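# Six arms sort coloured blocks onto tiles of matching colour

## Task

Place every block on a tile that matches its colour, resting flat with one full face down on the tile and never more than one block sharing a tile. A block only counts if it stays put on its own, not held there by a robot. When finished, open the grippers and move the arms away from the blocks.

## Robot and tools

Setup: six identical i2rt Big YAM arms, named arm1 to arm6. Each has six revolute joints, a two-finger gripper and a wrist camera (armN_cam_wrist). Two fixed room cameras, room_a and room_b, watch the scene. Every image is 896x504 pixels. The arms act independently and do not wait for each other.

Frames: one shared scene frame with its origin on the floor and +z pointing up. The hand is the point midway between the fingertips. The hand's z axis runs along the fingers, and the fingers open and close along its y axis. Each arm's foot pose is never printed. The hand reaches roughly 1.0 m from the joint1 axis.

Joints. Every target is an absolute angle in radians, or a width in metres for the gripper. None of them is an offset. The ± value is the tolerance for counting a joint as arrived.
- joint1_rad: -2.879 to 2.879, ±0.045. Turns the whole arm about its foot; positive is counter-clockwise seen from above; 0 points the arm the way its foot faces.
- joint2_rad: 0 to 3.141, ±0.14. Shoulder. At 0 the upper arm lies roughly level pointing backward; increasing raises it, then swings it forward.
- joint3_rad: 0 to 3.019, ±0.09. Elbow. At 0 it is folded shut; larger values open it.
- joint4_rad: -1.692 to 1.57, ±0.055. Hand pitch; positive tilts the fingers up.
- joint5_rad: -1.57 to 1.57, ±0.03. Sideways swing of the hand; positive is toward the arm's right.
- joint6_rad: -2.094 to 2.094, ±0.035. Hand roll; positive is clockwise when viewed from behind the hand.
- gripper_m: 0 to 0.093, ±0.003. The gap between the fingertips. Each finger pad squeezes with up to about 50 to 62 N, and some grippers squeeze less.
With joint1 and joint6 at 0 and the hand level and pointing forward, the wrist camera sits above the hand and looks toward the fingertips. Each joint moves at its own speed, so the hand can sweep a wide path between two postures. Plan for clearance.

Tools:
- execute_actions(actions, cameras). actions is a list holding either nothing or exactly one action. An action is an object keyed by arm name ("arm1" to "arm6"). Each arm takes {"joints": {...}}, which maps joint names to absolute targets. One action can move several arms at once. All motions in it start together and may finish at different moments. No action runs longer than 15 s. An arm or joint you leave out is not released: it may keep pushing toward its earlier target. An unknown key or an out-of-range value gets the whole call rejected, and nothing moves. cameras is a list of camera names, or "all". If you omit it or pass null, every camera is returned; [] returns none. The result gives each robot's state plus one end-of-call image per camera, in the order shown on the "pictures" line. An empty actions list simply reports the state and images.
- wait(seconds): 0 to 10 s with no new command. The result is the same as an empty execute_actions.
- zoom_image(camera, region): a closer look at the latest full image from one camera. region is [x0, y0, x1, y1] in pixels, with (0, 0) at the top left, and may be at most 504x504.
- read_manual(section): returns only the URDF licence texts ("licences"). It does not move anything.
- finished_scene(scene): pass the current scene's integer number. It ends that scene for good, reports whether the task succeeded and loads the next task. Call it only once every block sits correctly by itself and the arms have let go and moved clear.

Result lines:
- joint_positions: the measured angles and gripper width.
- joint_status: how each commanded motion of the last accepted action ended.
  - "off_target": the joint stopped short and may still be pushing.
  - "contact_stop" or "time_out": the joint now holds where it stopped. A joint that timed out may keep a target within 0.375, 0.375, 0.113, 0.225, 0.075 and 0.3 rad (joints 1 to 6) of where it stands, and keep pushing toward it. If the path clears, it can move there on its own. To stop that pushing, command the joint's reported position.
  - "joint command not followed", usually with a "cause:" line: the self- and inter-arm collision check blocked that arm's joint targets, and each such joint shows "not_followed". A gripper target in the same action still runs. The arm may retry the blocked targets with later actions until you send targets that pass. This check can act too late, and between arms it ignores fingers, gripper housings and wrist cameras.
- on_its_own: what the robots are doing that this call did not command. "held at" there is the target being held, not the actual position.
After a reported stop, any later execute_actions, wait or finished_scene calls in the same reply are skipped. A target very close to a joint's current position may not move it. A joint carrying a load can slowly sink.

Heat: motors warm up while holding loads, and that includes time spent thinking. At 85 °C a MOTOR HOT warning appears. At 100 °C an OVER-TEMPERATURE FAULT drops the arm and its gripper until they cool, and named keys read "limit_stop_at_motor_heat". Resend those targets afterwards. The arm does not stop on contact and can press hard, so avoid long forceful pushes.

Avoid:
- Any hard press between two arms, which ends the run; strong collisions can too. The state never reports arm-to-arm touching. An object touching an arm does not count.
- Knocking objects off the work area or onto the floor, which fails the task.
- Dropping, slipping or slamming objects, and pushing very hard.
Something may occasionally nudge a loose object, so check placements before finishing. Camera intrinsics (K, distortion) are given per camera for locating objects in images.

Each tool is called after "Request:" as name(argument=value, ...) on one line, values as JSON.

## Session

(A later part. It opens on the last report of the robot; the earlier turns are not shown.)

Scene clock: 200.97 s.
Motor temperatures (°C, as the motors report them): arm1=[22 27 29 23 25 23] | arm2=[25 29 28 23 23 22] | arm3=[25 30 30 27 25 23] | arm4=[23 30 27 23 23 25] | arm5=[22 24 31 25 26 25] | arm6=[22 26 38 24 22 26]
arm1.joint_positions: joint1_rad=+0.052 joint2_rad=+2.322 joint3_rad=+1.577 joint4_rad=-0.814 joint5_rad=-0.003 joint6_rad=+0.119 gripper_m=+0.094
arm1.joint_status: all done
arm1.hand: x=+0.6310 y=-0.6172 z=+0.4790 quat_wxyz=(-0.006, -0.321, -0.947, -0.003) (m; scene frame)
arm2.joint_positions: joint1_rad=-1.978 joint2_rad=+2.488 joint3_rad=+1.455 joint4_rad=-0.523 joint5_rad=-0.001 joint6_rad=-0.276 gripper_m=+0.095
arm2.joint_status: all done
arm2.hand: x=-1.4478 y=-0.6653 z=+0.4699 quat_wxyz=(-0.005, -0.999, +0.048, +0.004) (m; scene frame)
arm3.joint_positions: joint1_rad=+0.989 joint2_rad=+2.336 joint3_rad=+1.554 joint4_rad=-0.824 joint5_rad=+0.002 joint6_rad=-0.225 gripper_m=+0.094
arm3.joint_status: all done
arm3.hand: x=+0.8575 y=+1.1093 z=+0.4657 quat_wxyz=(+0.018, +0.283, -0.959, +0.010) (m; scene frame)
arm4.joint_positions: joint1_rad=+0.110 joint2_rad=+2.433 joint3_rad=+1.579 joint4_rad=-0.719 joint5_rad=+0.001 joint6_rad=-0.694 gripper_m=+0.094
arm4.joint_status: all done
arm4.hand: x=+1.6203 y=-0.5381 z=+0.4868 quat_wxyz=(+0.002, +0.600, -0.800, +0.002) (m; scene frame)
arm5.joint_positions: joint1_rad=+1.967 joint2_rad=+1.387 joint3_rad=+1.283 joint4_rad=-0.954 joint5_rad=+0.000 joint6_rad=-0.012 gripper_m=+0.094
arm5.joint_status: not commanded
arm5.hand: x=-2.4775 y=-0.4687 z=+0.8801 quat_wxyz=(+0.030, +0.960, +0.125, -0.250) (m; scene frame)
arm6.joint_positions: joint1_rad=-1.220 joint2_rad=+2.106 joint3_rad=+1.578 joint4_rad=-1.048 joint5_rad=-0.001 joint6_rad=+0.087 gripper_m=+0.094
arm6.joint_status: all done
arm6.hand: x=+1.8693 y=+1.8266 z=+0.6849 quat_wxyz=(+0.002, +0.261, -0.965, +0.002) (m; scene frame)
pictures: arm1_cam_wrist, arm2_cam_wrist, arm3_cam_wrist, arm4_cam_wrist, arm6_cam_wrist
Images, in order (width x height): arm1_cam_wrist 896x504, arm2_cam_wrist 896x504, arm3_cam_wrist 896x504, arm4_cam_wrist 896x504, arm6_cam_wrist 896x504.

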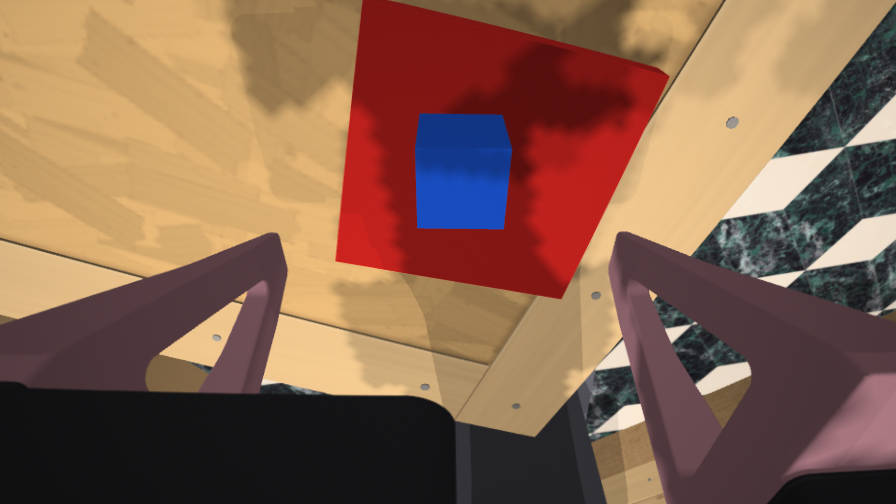

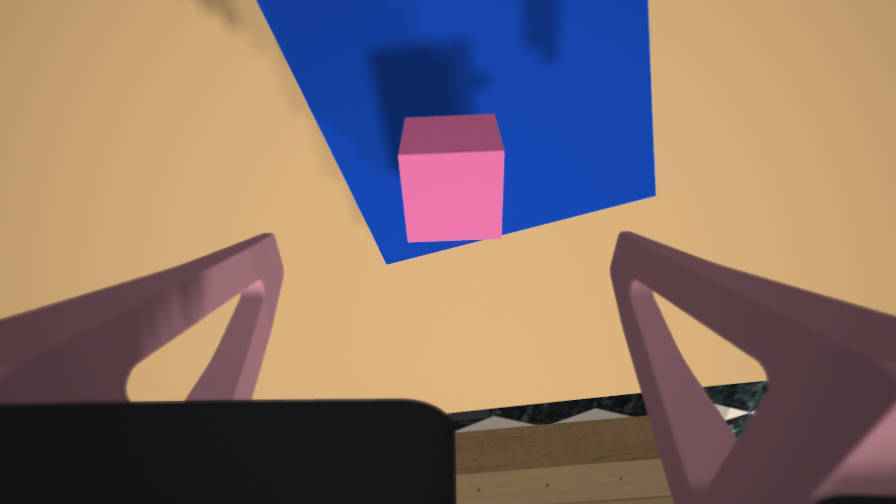

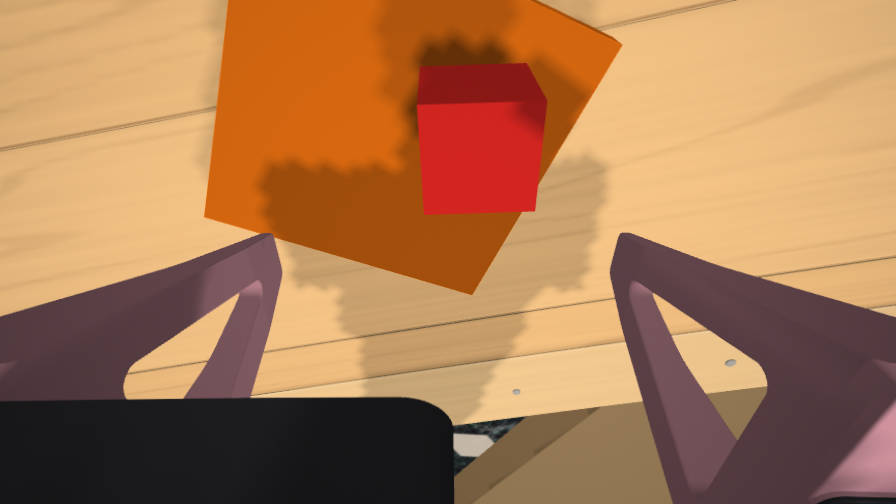

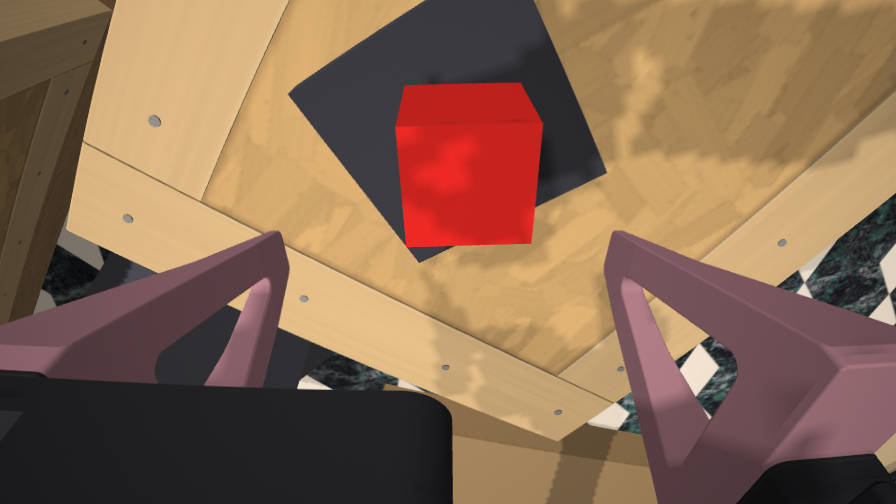

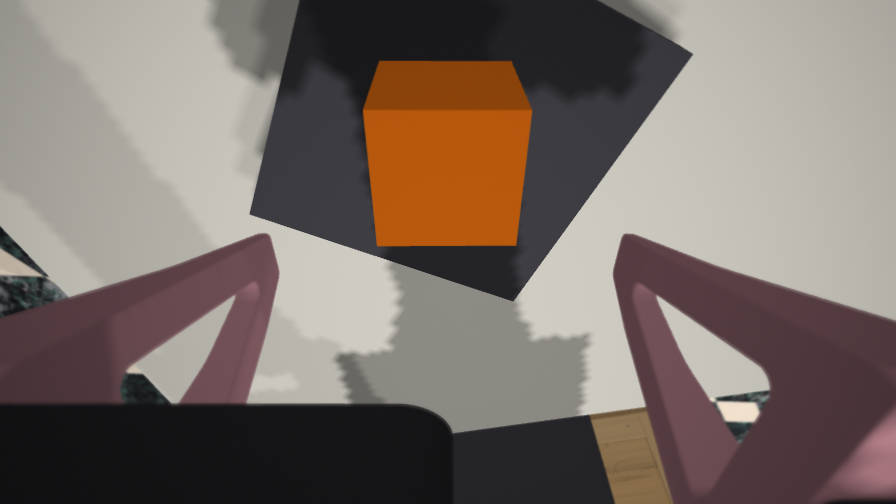

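Request:
execute_actions(actions=[{"arm1":{"joints":{"joint1_rad":0.032,"joint2_rad":2.427,"joint3_rad":1.62,"joint4_rad":-0.73}},"arm2":{"joints":{"joint2_rad":2.597,"joint3_rad":1.51,"joint4_rad":-0.46}},"arm3":{"joints":{"joint1_rad":0.97,"joint2_rad":2.415,"joint3_rad":1.627,"joint4_rad":-0.737}},"arm4":{"joints":{"joint1_rad":0.09,"joint2_rad":2.552,"joint3_rad":1.66,"joint4_rad":-0.655}},"arm6":{"joints":{"joint2_rad":2.18,"joint3_rad":1.555,"joint4_rad":-0.91}}}], cameras=["arm1_cam_wrist","arm2_cam_wrist","arm3_cam_wrist","arm4_cam_wrist","arm6_cam_wrist"])

Scene clock: 223.67 s.
Motor temperatures (°C, as the motors report them): arm1=[22 27 29 23 25 23] | arm2=[25 30 28 23 23 22] | arm3=[25 31 30 27 25 23] | arm4=[23 31 27 23 23 25] | arm5=[22 24 32 25 26 25] | arm6=[22 27 34 24 22 26]
arm1.joint_positions: joint1_rad=+0.038 joint2_rad=+2.420 joint3_rad=+1.598 joint4_rad=-0.737 joint5_rad=-0.003 joint6_rad=+0.119 gripper_m=+0.094
arm1.joint_status: all done
arm1.hand: x=+0.6267 y=-0.6247 z=+0.4266 quat_wxyz=(-0.006, -0.328, -0.945, -0.003) (m; scene frame)
arm2.joint_positions: joint1_rad=-1.978 joint2_rad=+2.593 joint3_rad=+1.497 joint4_rad=-0.470 joint5_rad=-0.001 joint6_rad=-0.277 gripper_m=+0.095
arm2.joint_status: all done
arm2.hand: x=-1.4411 y=-0.6684 z=+0.4217 quat_wxyz=(-0.006, -0.999, +0.048, -0.001) (m; scene frame)
arm3.joint_positions: joint1_rad=+0.974 joint2_rad=+2.419 joint3_rad=+1.594 joint4_rad=-0.750 joint5_rad=+0.002 joint6_rad=-0.225 gripper_m=+0.094
arm3.joint_status: all done
arm3.hand: x=+0.8735 y=+1.1046 z=+0.4274 quat_wxyz=(+0.002, +0.276, -0.961, +0.009) (m; scene frame)
arm4.joint_positions: joint1_rad=+0.104 joint2_rad=+2.549 joint3_rad=+1.642 joint4_rad=-0.659 joint5_rad=+0.001 joint6_rad=-0.695 gripper_m=+0.094
arm4.joint_status: all done
arm4.hand: x=+1.6274 y=-0.5379 z=+0.4341 quat_wxyz=(-0.001, +0.598, -0.802, +0.002) (m; scene frame)
arm5.joint_positions: joint1_rad=+1.967 joint2_rad=+1.387 joint3_rad=+1.283 joint4_rad=-0.954 joint5_rad=+0.000 joint6_rad=-0.012 gripper_m=+0.094
arm5.joint_status: not commanded
arm5.hand: x=-2.4775 y=-0.4687 z=+0.8801 quat_wxyz=(+0.030, +0.960, +0.125, -0.250) (m; scene frame)
arm6.joint_positions: joint1_rad=-1.220 joint2_rad=+2.187 joint3_rad=+1.558 joint4_rad=-0.923 joint5_rad=-0.001 joint6_rad=+0.087 gripper_m=+0.094
arm6.joint_status: all done
arm6.hand: x=+1.8758 y=+1.8310 z=+0.6315 quat_wxyz=(-0.010, +0.262, -0.965, -0.003) (m; scene frame)
pictures: arm1_cam_wrist, arm2_cam_wrist, arm3_cam_wrist, arm4_cam_wrist, arm6_cam_wrist
Images, in order (width x height): arm1_cam_wrist 896x504, arm2_cam_wrist 896x504, arm3_cam_wrist 896x504, arm4_cam_wrist 896x504, arm6_cam_wrist 896x504.

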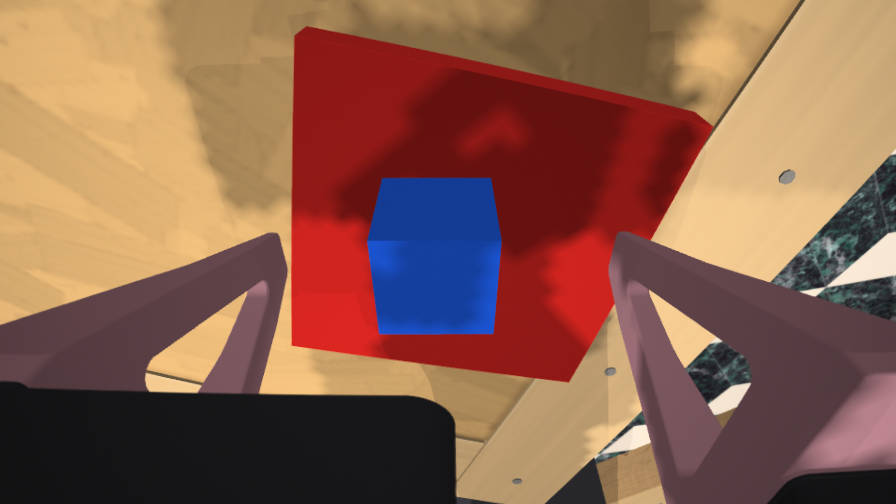

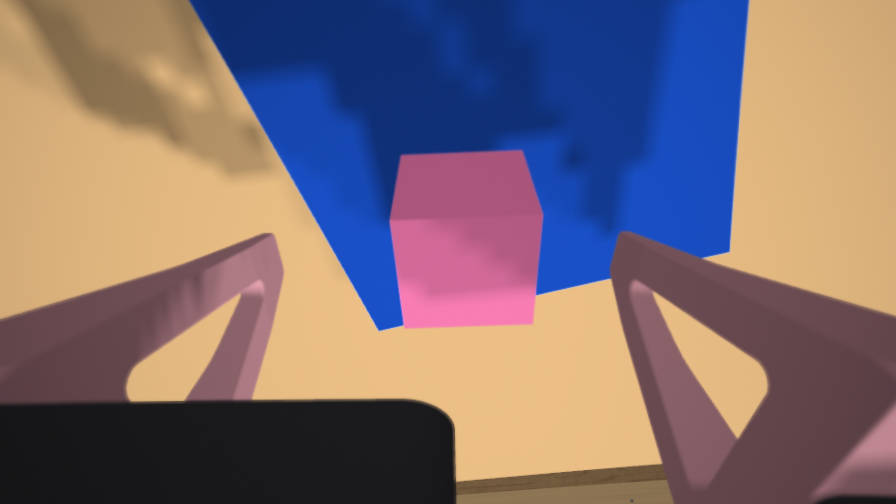

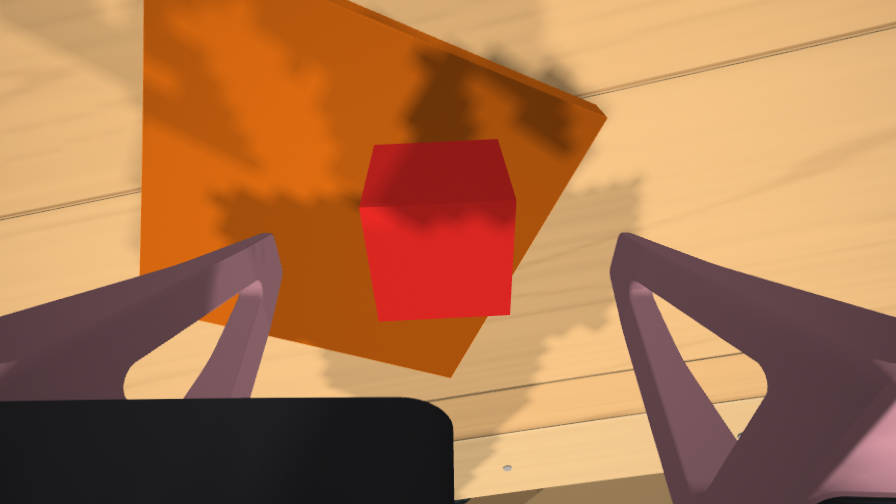

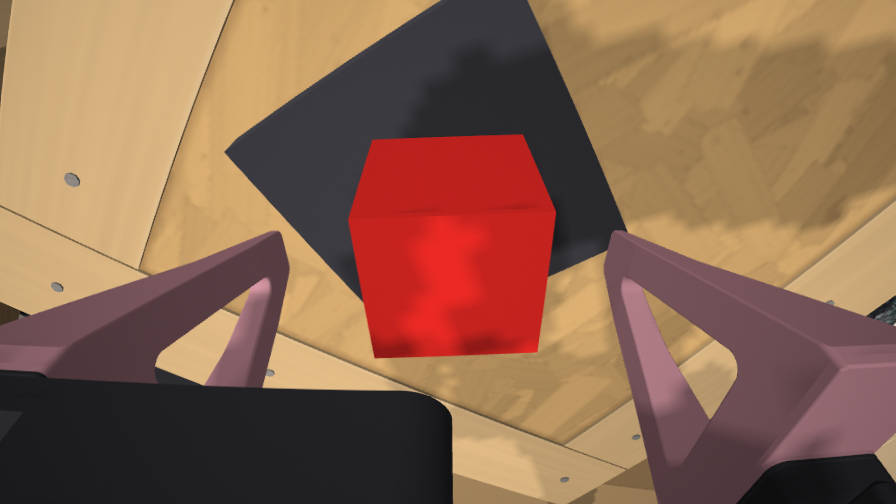

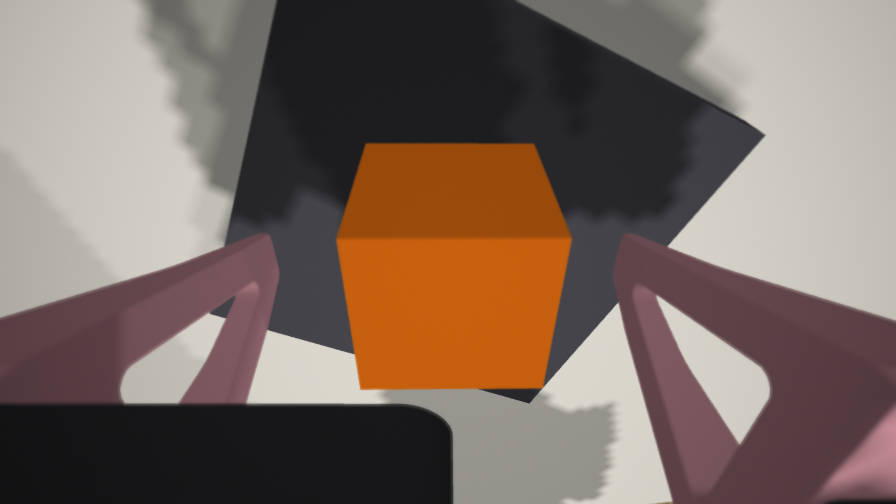

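Request:
execute_actions(actions=[{"arm1":{"joints":{"joint2_rad":2.443,"joint4_rad":-0.762}},"arm2":{"joints":{"joint4_rad":-0.432}},"arm3":{"joints":{"joint2_rad":2.443,"joint4_rad":-0.703}},"arm4":{"joints":{"joint2_rad":2.567,"joint4_rad":-0.64}},"arm6":{"joints":{"joint2_rad":2.2,"joint4_rad":-0.95}}}], cameras=["arm1_cam_wrist","arm2_cam_wrist","arm3_cam_wrist","arm4_cam_wrist","arm6_cam_wrist"])

Scene clock: 242.53 s.
Motor temperatures (°C, as the motors report them): arm1=[22 28 29 23 25 23] | arm2=[25 30 28 23 23 22] | arm3=[25 31 30 27 25 23] | arm4=[23 32 27 23 23 25] | arm5=[22 25 32 25 26 25] | arm6=[22 27 33 24 22 26]
arm1.joint_positions: joint1_rad=+0.038 joint2_rad=+2.420 joint3_rad=+1.598 joint4_rad=-0.755 joint5_rad=-0.003 joint6_rad=+0.119 gripper_m=+0.094
arm1.joint_status: all done
arm1.hand: x=+0.6231 y=-0.6225 z=+0.4266 quat_wxyz=(+0.002, -0.328, -0.945, -0.005) (m; scene frame)
arm2.joint_positions: joint1_rad=-1.978 joint2_rad=+2.593 joint3_rad=+1.497 joint4_rad=-0.448 joint5_rad=-0.001 joint6_rad=-0.277 gripper_m=+0.095
arm2.joint_status: all done
arm2.hand: x=-1.4462 y=-0.6664 z=+0.4217 quat_wxyz=(-0.003, -0.999, +0.048, +0.010) (m; scene frame)
arm3.joint_positions: joint1_rad=+0.974 joint2_rad=+2.434 joint3_rad=+1.594 joint4_rad=-0.719 joint5_rad=+0.002 joint6_rad=-0.225 gripper_m=+0.094
arm3.joint_status: all done
arm3.hand: x=+0.8761 y=+1.1053 z=+0.4187 quat_wxyz=(-0.006, +0.276, -0.961, +0.009) (m; scene frame)
arm4.joint_positions: joint1_rad=+0.104 joint2_rad=+2.549 joint3_rad=+1.642 joint4_rad=-0.651 joint5_rad=+0.001 joint6_rad=-0.695 gripper_m=+0.094
arm4.joint_status: all done
arm4.hand: x=+1.6292 y=-0.5367 z=+0.4341 quat_wxyz=(-0.005, +0.598, -0.802, +0.002) (m; scene frame)
arm5.joint_positions: joint1_rad=+1.967 joint2_rad=+1.387 joint3_rad=+1.283 joint4_rad=-0.954 joint5_rad=+0.000 joint6_rad=-0.012 gripper_m=+0.094
arm5.joint_status: not commanded
arm5.hand: x=-2.4775 y=-0.4687 z=+0.8801 quat_wxyz=(+0.030, +0.960, +0.125, -0.250) (m; scene frame)
arm6.joint_positions: joint1_rad=-1.220 joint2_rad=+2.187 joint3_rad=+1.558 joint4_rad=-0.939 joint5_rad=-0.001 joint6_rad=+0.087 gripper_m=+0.094
arm6.joint_status: all done
arm6.hand: x=+1.8725 y=+1.8286 z=+0.6315 quat_wxyz=(-0.002, +0.262, -0.965, +0.000) (m; scene frame)
pictures: arm1_cam_wrist, arm2_cam_wrist, arm3_cam_wrist, arm4_cam_wrist, arm6_cam_wrist
Images, in order (width x height): arm1_cam_wrist 896x504, arm2_cam_wrist 896x504, arm3_cam_wrist 896x504, arm4_cam_wrist 896x504, arm6_cam_wrist 896x504.

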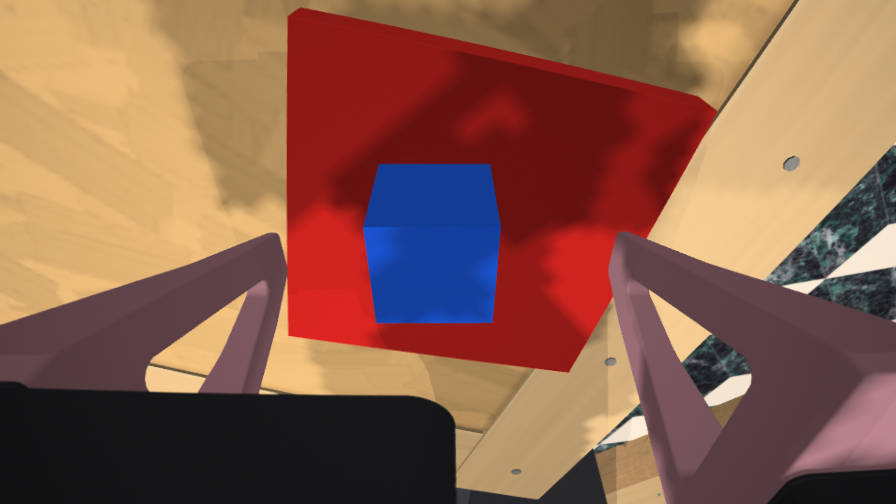

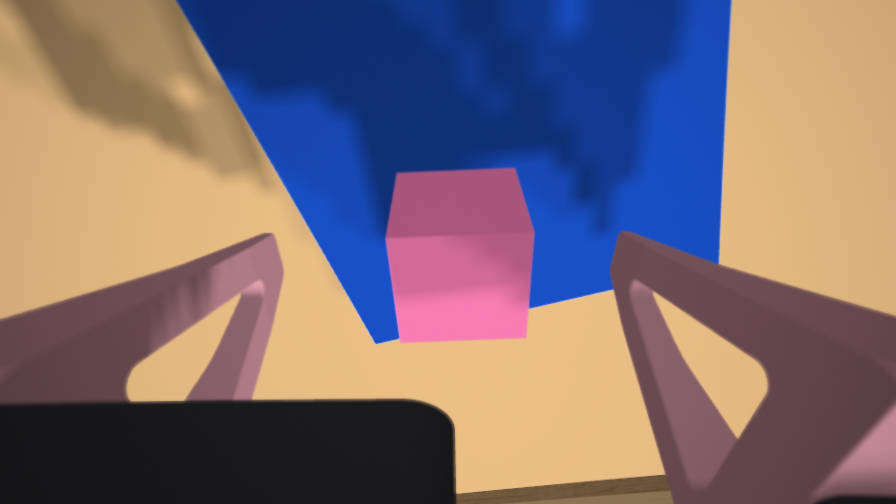

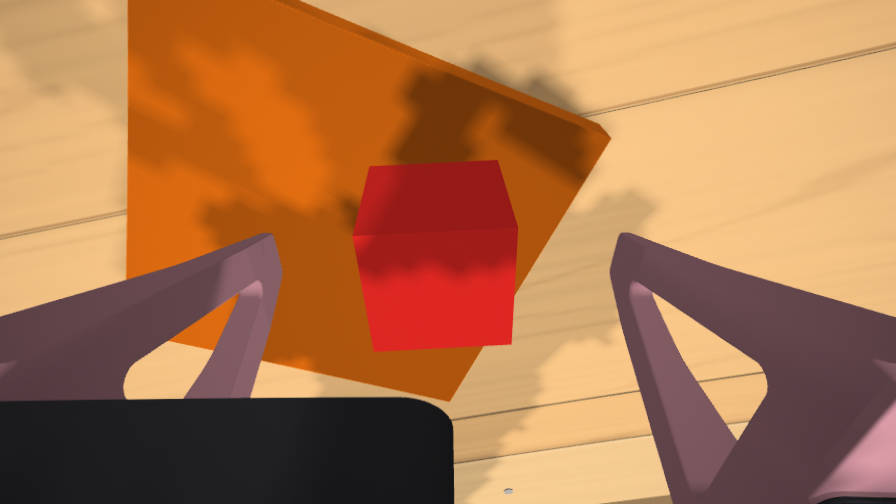

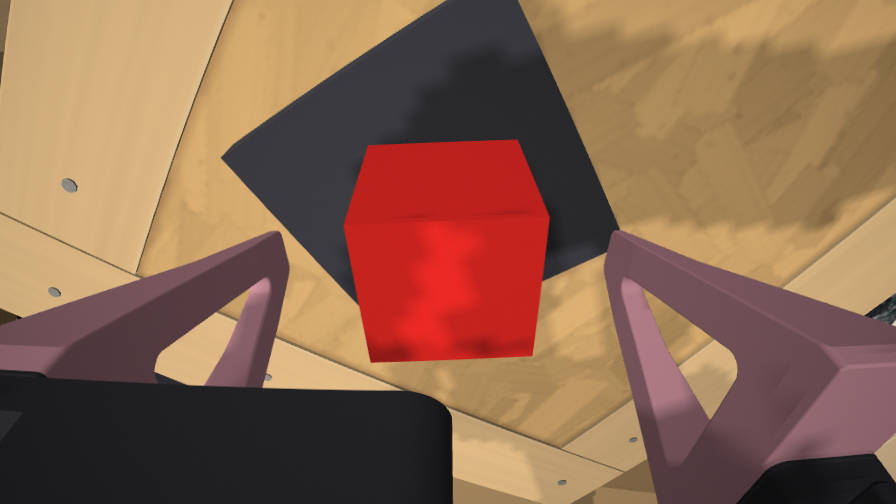

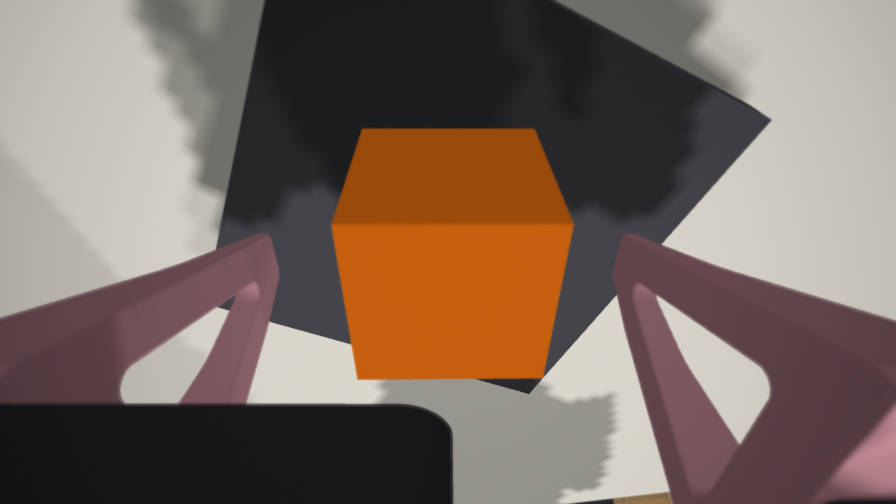

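Request:
execute_actions(actions=[{"arm1":{"joints":{"joint2_rad":2.452,"gripper_m":0.06}},"arm2":{"joints":{"gripper_m":0.02}},"arm3":{"joints":{"gripper_m":0.025}},"arm4":{"joints":{"joint2_rad":2.578,"gripper_m":0.07}},"arm6":{"joints":{"gripper_m":0.035}}}], cameras=["arm1_cam_wrist","arm4_cam_wrist"])

Scene clock: 248.97 s.
Motor temperatures (°C, as the motors report them): arm1=[22 28 29 23 25 23] | arm2=[25 30 28 23 23 22] | arm3=[25 31 30 27 25 23] | arm4=[23 32 27 23 23 25] | arm5=[22 25 32 25 26 25] | arm6=[22 27 33 24 22 26]
arm1.joint_positions: joint1_rad=+0.038 joint2_rad=+2.423 joint3_rad=+1.598 joint4_rad=-0.755 joint5_rad=-0.003 joint6_rad=+0.119 gripper_m=+0.060
arm1.joint_status: all done
arm1.hand: x=+0.6224 y=-0.6220 z=+0.4250 quat_wxyz=(+0.004, -0.328, -0.945, -0.005) (m; scene frame)
arm2.joint_positions: joint1_rad=-1.978 joint2_rad=+2.593 joint3_rad=+1.497 joint4_rad=-0.447 joint5_rad=-0.001 joint6_rad=-0.278 gripper_m=+0.031
arm2.joint_status: gripper_m off_target (ended at +0.031, target +0.020)
arm2.hand: x=-1.4463 y=-0.6663 z=+0.4217 quat_wxyz=(-0.002, -0.999, +0.048, +0.010) (m; scene frame)
arm3.joint_positions: joint1_rad=+0.974 joint2_rad=+2.434 joint3_rad=+1.594 joint4_rad=-0.719 joint5_rad=+0.002 joint6_rad=-0.226 gripper_m=+0.037
arm3.joint_status: gripper_m off_target (ended at +0.037, target +0.025)
arm3.hand: x=+0.8762 y=+1.1054 z=+0.4187 quat_wxyz=(-0.006, +0.276, -0.961, +0.008) (m; scene frame)
arm4.joint_positions: joint1_rad=+0.104 joint2_rad=+2.554 joint3_rad=+1.642 joint4_rad=-0.651 joint5_rad=+0.001 joint6_rad=-0.695 gripper_m=+0.070
arm4.joint_status: all done
arm4.hand: x=+1.6276 y=-0.5378 z=+0.4312 quat_wxyz=(-0.003, +0.598, -0.802, +0.002) (m; scene frame)
arm5.joint_positions: joint1_rad=+1.967 joint2_rad=+1.387 joint3_rad=+1.283 joint4_rad=-0.954 joint5_rad=+0.000 joint6_rad=-0.012 gripper_m=+0.094
arm5.joint_status: not commanded
arm5.hand: x=-2.4775 y=-0.4687 z=+0.8801 quat_wxyz=(+0.030, +0.960, +0.125, -0.250) (m; scene frame)
arm6.joint_positions: joint1_rad=-1.220 joint2_rad=+2.188 joint3_rad=+1.558 joint4_rad=-0.939 joint5_rad=-0.001 joint6_rad=+0.088 gripper_m=+0.047
arm6.joint_status: gripper_m off_target (ended at +0.047, target +0.035)
arm6.hand: x=+1.8725 y=+1.8285 z=+0.6313 quat_wxyz=(-0.002, +0.261, -0.965, +0.000) (m; scene frame)
pictures: arm1_cam_wrist, arm4_cam_wrist
Images, in order (width x height): arm1_cam_wrist 896x504, arm4_cam_wrist 896x504.

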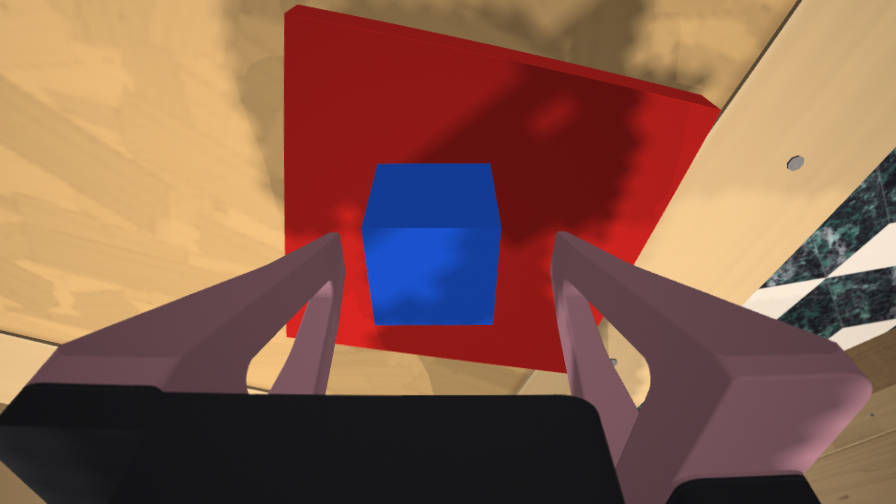

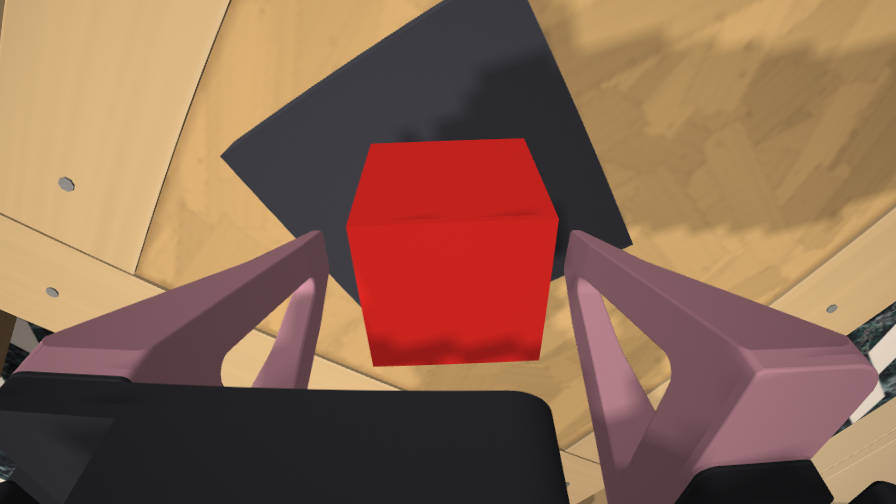

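Request:
execute_actions(actions=[{"arm1":{"joints":{"joint2_rad":2.465}},"arm4":{"joints":{"gripper_m":0.033}}}], cameras=["arm1_cam_wrist"])

Request:
execute_actions(actions=[{"arm1":{"joints":{"gripper_m":0.02}},"arm2":{"joints":{"joint2_rad":1.9,"joint4_rad":-0.9}},"arm3":{"joints":{"joint2_rad":1.9,"joint4_rad":-1.0}},"arm4":{"joints":{"joint2_rad":1.9,"joint4_rad":-1.1}},"arm6":{"joints":{"joint2_rad":1.7,"joint4_rad":-1.2}}}], cameras=["arm1_cam_wrist","room_a"])

Scene clock: 254.13 s.
Motor temperatures (°C, as the motors report them): arm1=[22 28 29 23 25 23] | arm2=[25 30 28 23 23 22] | arm3=[25 32 30 27 25 23] | arm4=[23 32 27 23 23 25] | arm5=[22 25 32 25 26 25] | arm6=[22 27 32 24 22 26]
arm1.joint_positions: joint1_rad=+0.038 joint2_rad=+2.441 joint3_rad=+1.598 joint4_rad=-0.755 joint5_rad=-0.003 joint6_rad=+0.119 gripper_m=+0.060
arm1.joint_status: all done
arm1.hand: x=+0.6174 y=-0.6189 z=+0.4148 quat_wxyz=(+0.012, -0.328, -0.945, -0.007) (m; scene frame)
arm2.joint_positions: joint1_rad=-1.978 joint2_rad=+2.593 joint3_rad=+1.497 joint4_rad=-0.447 joint5_rad=-0.001 joint6_rad=-0.278 gripper_m=+0.031
arm2.joint_status: not commanded
arm2.hand: x=-1.4463 y=-0.6663 z=+0.4217 quat_wxyz=(-0.002, -0.999, +0.048, +0.010) (m; scene frame)
arm3.joint_positions: joint1_rad=+0.974 joint2_rad=+2.434 joint3_rad=+1.594 joint4_rad=-0.719 joint5_rad=+0.002 joint6_rad=-0.226 gripper_m=+0.037
arm3.joint_status: not commanded
arm3.hand: x=+0.8762 y=+1.1054 z=+0.4187 quat_wxyz=(-0.006, +0.276, -0.961, +0.008) (m; scene frame)
arm4.joint_positions: joint1_rad=+0.103 joint2_rad=+2.554 joint3_rad=+1.642 joint4_rad=-0.650 joint5_rad=+0.001 joint6_rad=-0.695 gripper_m=+0.047
arm4.joint_status: gripper_m off_target (ended at +0.047, target +0.033)
arm4.hand: x=+1.6279 y=-0.5378 z=+0.4312 quat_wxyz=(-0.003, +0.598, -0.802, +0.002) (m; scene frame)
arm5.joint_positions: joint1_rad=+1.967 joint2_rad=+1.387 joint3_rad=+1.283 joint4_rad=-0.954 joint5_rad=+0.000 joint6_rad=-0.012 gripper_m=+0.094
arm5.joint_status: not commanded
arm5.hand: x=-2.4775 y=-0.4687 z=+0.8801 quat_wxyz=(+0.030, +0.960, +0.125, -0.250) (m; scene frame)
arm6.joint_positions: joint1_rad=-1.220 joint2_rad=+2.188 joint3_rad=+1.558 joint4_rad=-0.939 joint5_rad=-0.001 joint6_rad=+0.088 gripper_m=+0.047
arm6.joint_status: not commanded
arm6.hand: x=+1.8725 y=+1.8285 z=+0.6313 quat_wxyz=(-0.002, +0.261, -0.965, +0.000) (m; scene frame)
pictures: arm1_cam_wrist
Images, in order (width x height): arm1_cam_wrist 896x504.

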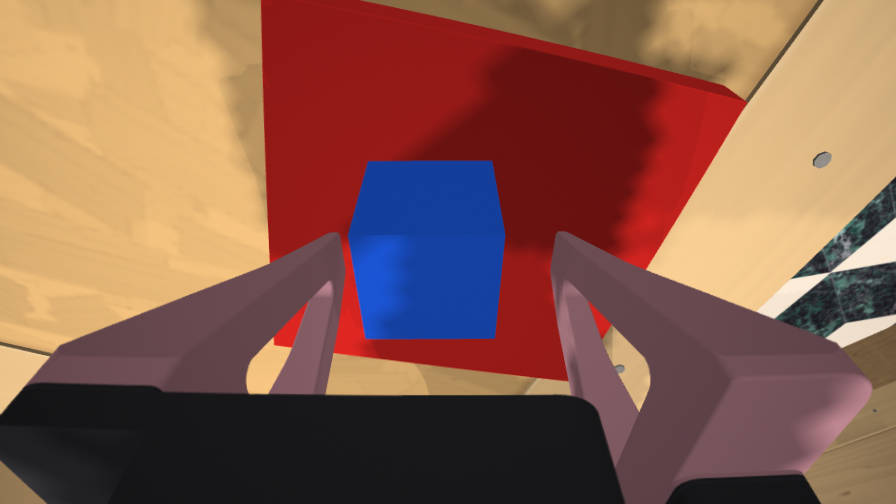

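Scene clock: 255.87 s.
Motor temperatures (°C, as the motors report them): arm1=[22 28 29 23 25 23] | arm2=[25 30 28 23 23 22] | arm3=[25 32 30 27 25 23] | arm4=[23 32 27 23 23 25] | arm5=[22 25 32 25 26 25] | arm6=[22 27 33 24 22 26]
arm1.joint_positions: joint1_rad=+0.038 joint2_rad=+2.441 joint3_rad=+1.598 joint4_rad=-0.755 joint5_rad=-0.002 joint6_rad=+0.119 gripper_m=+0.031
arm1.joint_status: gripper_m off_target (ended at +0.031, target +0.020)
arm1.hand: x=+0.6174 y=-0.6190 z=+0.4148 quat_wxyz=(+0.012, -0.328, -0.944, -0.007) (m; scene frame)
arm2.joint_positions: joint1_rad=-1.978 joint2_rad=+1.891 joint3_rad=+1.502 joint4_rad=-0.888 joint5_rad=-0.001 joint6_rad=-0.278 gripper_m=+0.031
arm2.joint_status: all done
arm2.hand: x=-1.5123 y=-0.6361 z=+0.8247 quat_wxyz=(+0.040, -0.989, +0.048, +0.136) (m; scene frame)
arm3.joint_positions: joint1_rad=+0.974 joint2_rad=+1.916 joint3_rad=+1.609 joint4_rad=-0.989 joint5_rad=+0.002 joint6_rad=-0.226 gripper_m=+0.037
arm3.joint_status: all done
arm3.hand: x=+0.9060 y=+1.1210 z=+0.7356 quat_wxyz=(-0.137, +0.274, -0.952, +0.001) (m; scene frame)
arm4.joint_positions: joint1_rad=+0.103 joint2_rad=+1.912 joint3_rad=+1.653 joint4_rad=-1.094 joint5_rad=+0.001 joint6_rad=-0.695 gripper_m=+0.047
arm4.joint_status: all done
arm4.hand: x=+1.6484 y=-0.5231 z=+0.8224 quat_wxyz=(-0.108, +0.594, -0.797, +0.008) (m; scene frame)
arm5.joint_positions: joint1_rad=+1.967 joint2_rad=+1.387 joint3_rad=+1.283 joint4_rad=-0.954 joint5_rad=+0.000 joint6_rad=-0.012 gripper_m=+0.094
arm5.joint_status: not commanded
arm5.hand: x=-2.4775 y=-0.4687 z=+0.8801 quat_wxyz=(+0.030, +0.960, +0.125, -0.250) (m; scene frame)
arm6.joint_positions: joint1_rad=-1.220 joint2_rad=+1.719 joint3_rad=+1.540 joint4_rad=-1.190 joint5_rad=-0.001 joint6_rad=+0.088 gripper_m=+0.047
arm6.joint_status: all done
arm6.hand: x=+1.8427 y=+1.8084 z=+0.8880 quat_wxyz=(-0.095, +0.260, -0.960, -0.034) (m; scene frame)
pictures: arm1_cam_wrist, room_a
Images, in order (width x height): arm1_cam_wrist 896x504, room_a 896x504.

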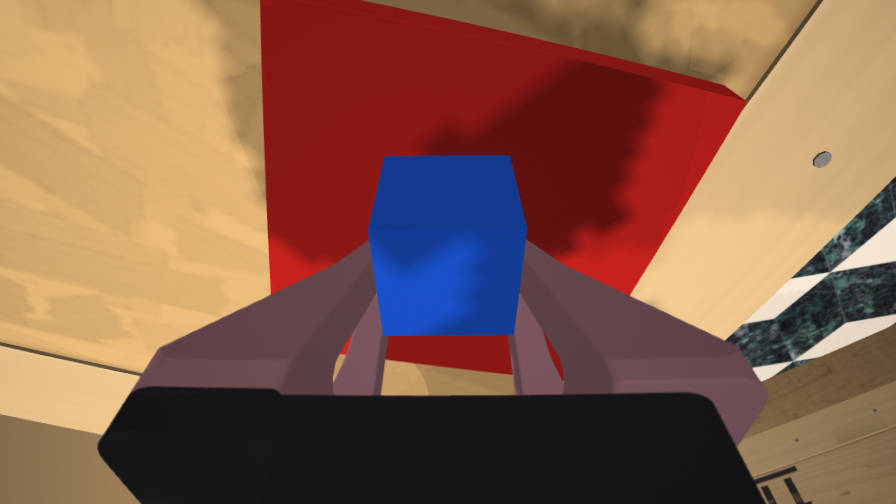

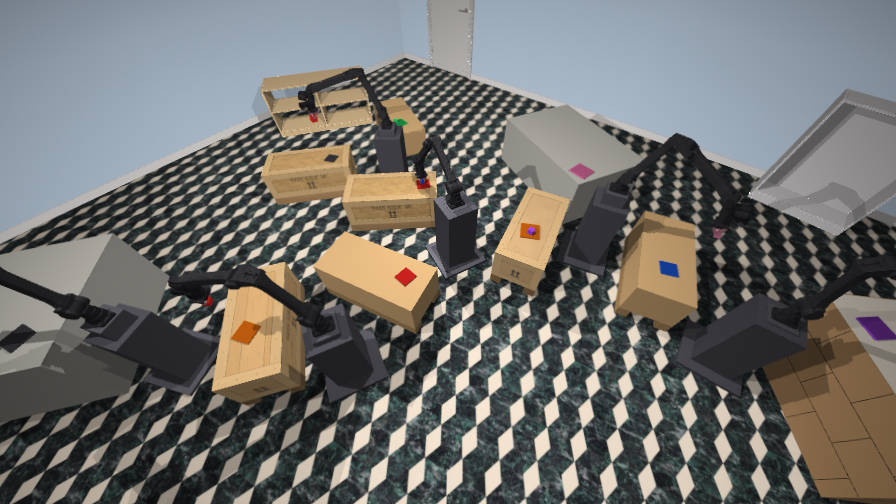

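Request:
execute_actions(actions=[{"arm1":{"joints":{"joint2_rad":1.4,"joint3_rad":1.3,"joint4_rad":-0.95,"joint6_rad":0}},"arm2":{"joints":{"joint1_rad":0.55,"joint2_rad":1.4,"joint3_rad":1.3,"joint4_rad":-0.95,"joint6_rad":0}},"arm3":{"joints":{"joint1_rad":-1.07,"joint2_rad":1.4,"joint3_rad":1.3,"joint4_rad":-0.95,"joint6_rad":0}},"arm4":{"joints":{"joint1_rad":-1.54,"joint2_rad":1.4,"joint3_rad":1.3,"joint4_rad":-0.95,"joint6_rad":0}},"arm6":{"joints":{"joint1_rad":1.879,"joint2_rad":1.4,"joint3_rad":1.3,"joint4_rad":-0.95,"joint6_rad":0}}}], cameras=["arm1_cam_wrist","arm2_cam_wrist","arm3_cam_wrist","arm4_cam_wrist","arm6_cam_wrist"])

Scene clock: 270.07 s.
Motor temperatures (°C, as the motors report them): arm1=[22 28 29 23 25 23] | arm2=[25 30 30 23 23 22] | arm3=[25 31 31 27 25 23] | arm4=[23 32 28 23 23 25] | arm5=[22 25 33 25 26 25] | arm6=[22 27 34 24 22 26]
arm1.joint_positions: joint1_rad=+0.038 joint2_rad=+1.385 joint3_rad=+1.291 joint4_rad=-0.947 joint5_rad=-0.002 joint6_rad=+0.011 gripper_m=+0.031
arm1.joint_status: all done
arm1.hand: x=+0.5483 y=-0.5799 z=+0.8898 quat_wxyz=(-0.253, -0.268, -0.927, +0.066) (m; scene frame)
arm2.joint_positions: joint1_rad=+0.554 joint2_rad=+1.405 joint3_rad=+1.290 joint4_rad=-0.941 joint5_rad=-0.001 joint6_rad=-0.013 gripper_m=+0.031
arm2.joint_status: all done
arm2.hand: x=-0.6341 y=-1.3019 z=+1.0079 quat_wxyz=(-0.230, -0.449, -0.854, +0.125) (m; scene frame)
arm3.joint_positions: joint1_rad=-1.076 joint2_rad=+1.415 joint3_rad=+1.309 joint4_rad=-0.962 joint5_rad=+0.000 joint6_rad=-0.013 gripper_m=+0.037
arm3.joint_status: all done
arm3.hand: x=+0.2185 y=+0.3903 z=+0.8909 quat_wxyz=(-0.168, -0.728, -0.636, +0.192) (m; scene frame)
arm4.joint_positions: joint1_rad=-1.543 joint2_rad=+1.404 joint3_rad=+1.299 joint4_rad=-0.956 joint5_rad=+0.000 joint6_rad=-0.015 gripper_m=+0.047
arm4.joint_status: all done
arm4.hand: x=+1.3755 y=-1.3324 z=+0.9582 quat_wxyz=(-0.217, -0.483, -0.838, +0.130) (m; scene frame)
arm5.joint_positions: joint1_rad=+1.967 joint2_rad=+1.387 joint3_rad=+1.283 joint4_rad=-0.954 joint5_rad=+0.000 joint6_rad=-0.012 gripper_m=+0.094
arm5.joint_status: not commanded
arm5.hand: x=-2.4775 y=-0.4687 z=+0.8801 quat_wxyz=(+0.030, +0.960, +0.125, -0.250) (m; scene frame)
arm6.joint_positions: joint1_rad=+1.886 joint2_rad=+1.417 joint3_rad=+1.310 joint4_rad=-0.961 joint5_rad=+0.000 joint6_rad=+0.011 gripper_m=+0.047
arm6.joint_status: all done
arm6.hand: x=+0.9344 y=+1.1899 z=+0.9593 quat_wxyz=(+0.074, +0.930, +0.271, -0.237) (m; scene frame)
pictures: arm1_cam_wrist, arm2_cam_wrist, arm3_cam_wrist, arm4_cam_wrist, arm6_cam_wrist
Images, in order (width x height): arm1_cam_wrist 896x504, arm2_cam_wrist 896x504, arm3_cam_wrist 896x504, arm4_cam_wrist 896x504, arm6_cam_wrist 896x504.

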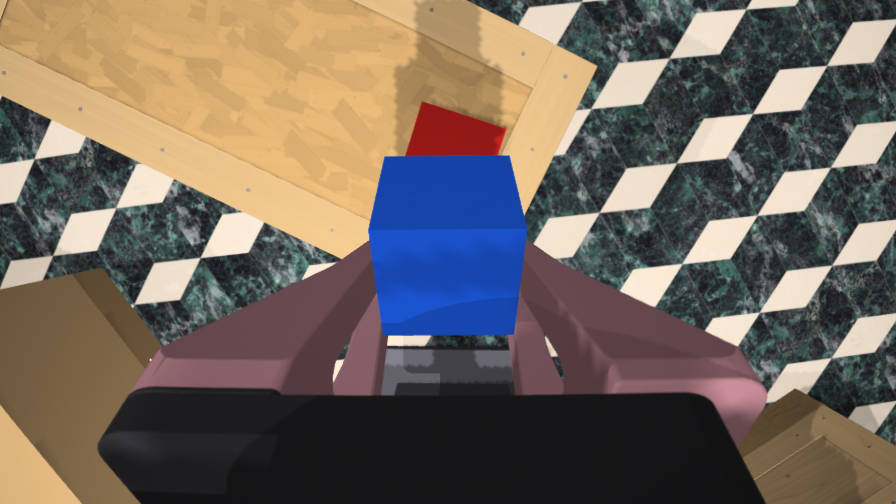

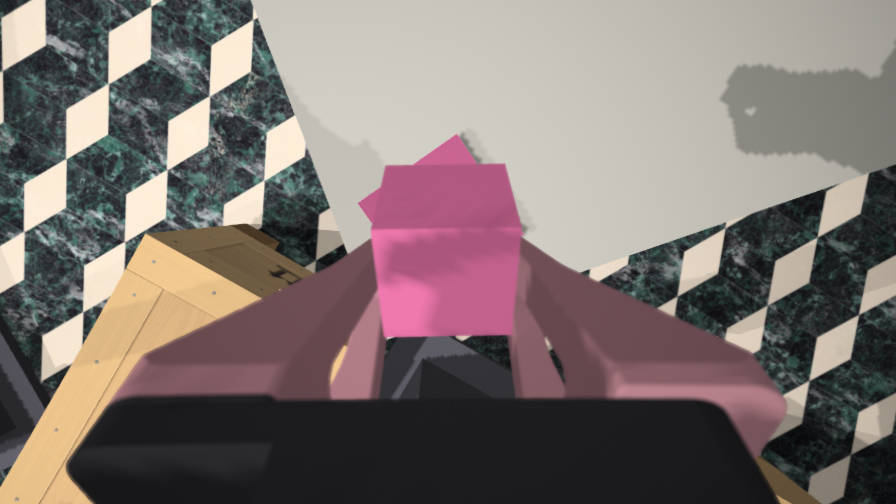

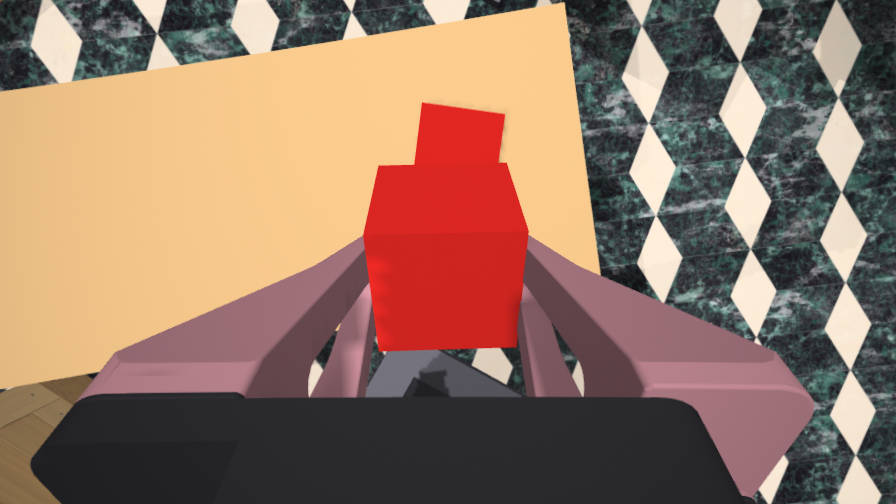

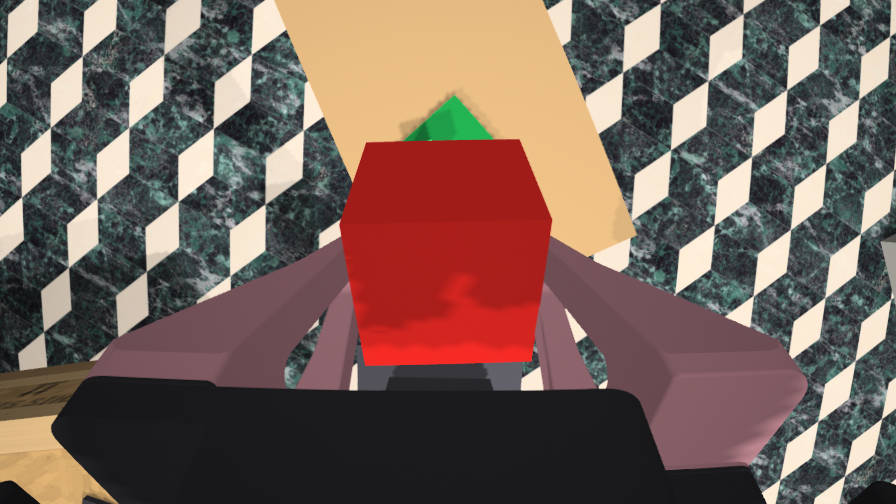

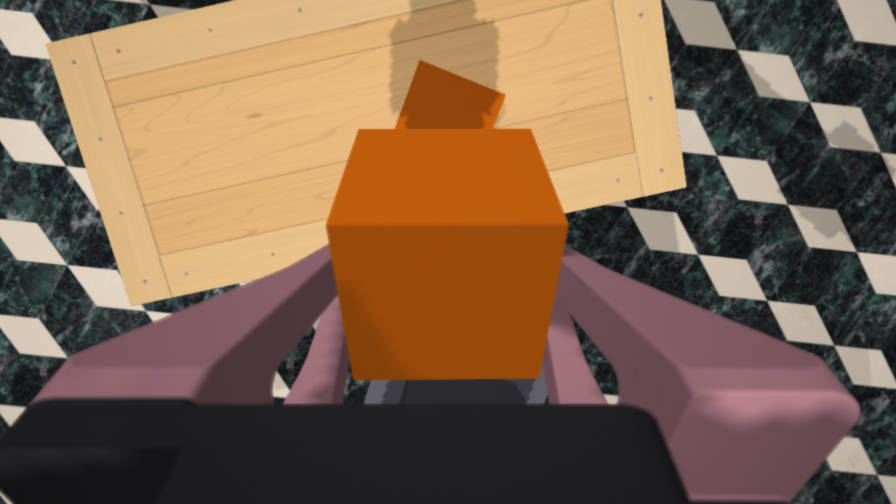

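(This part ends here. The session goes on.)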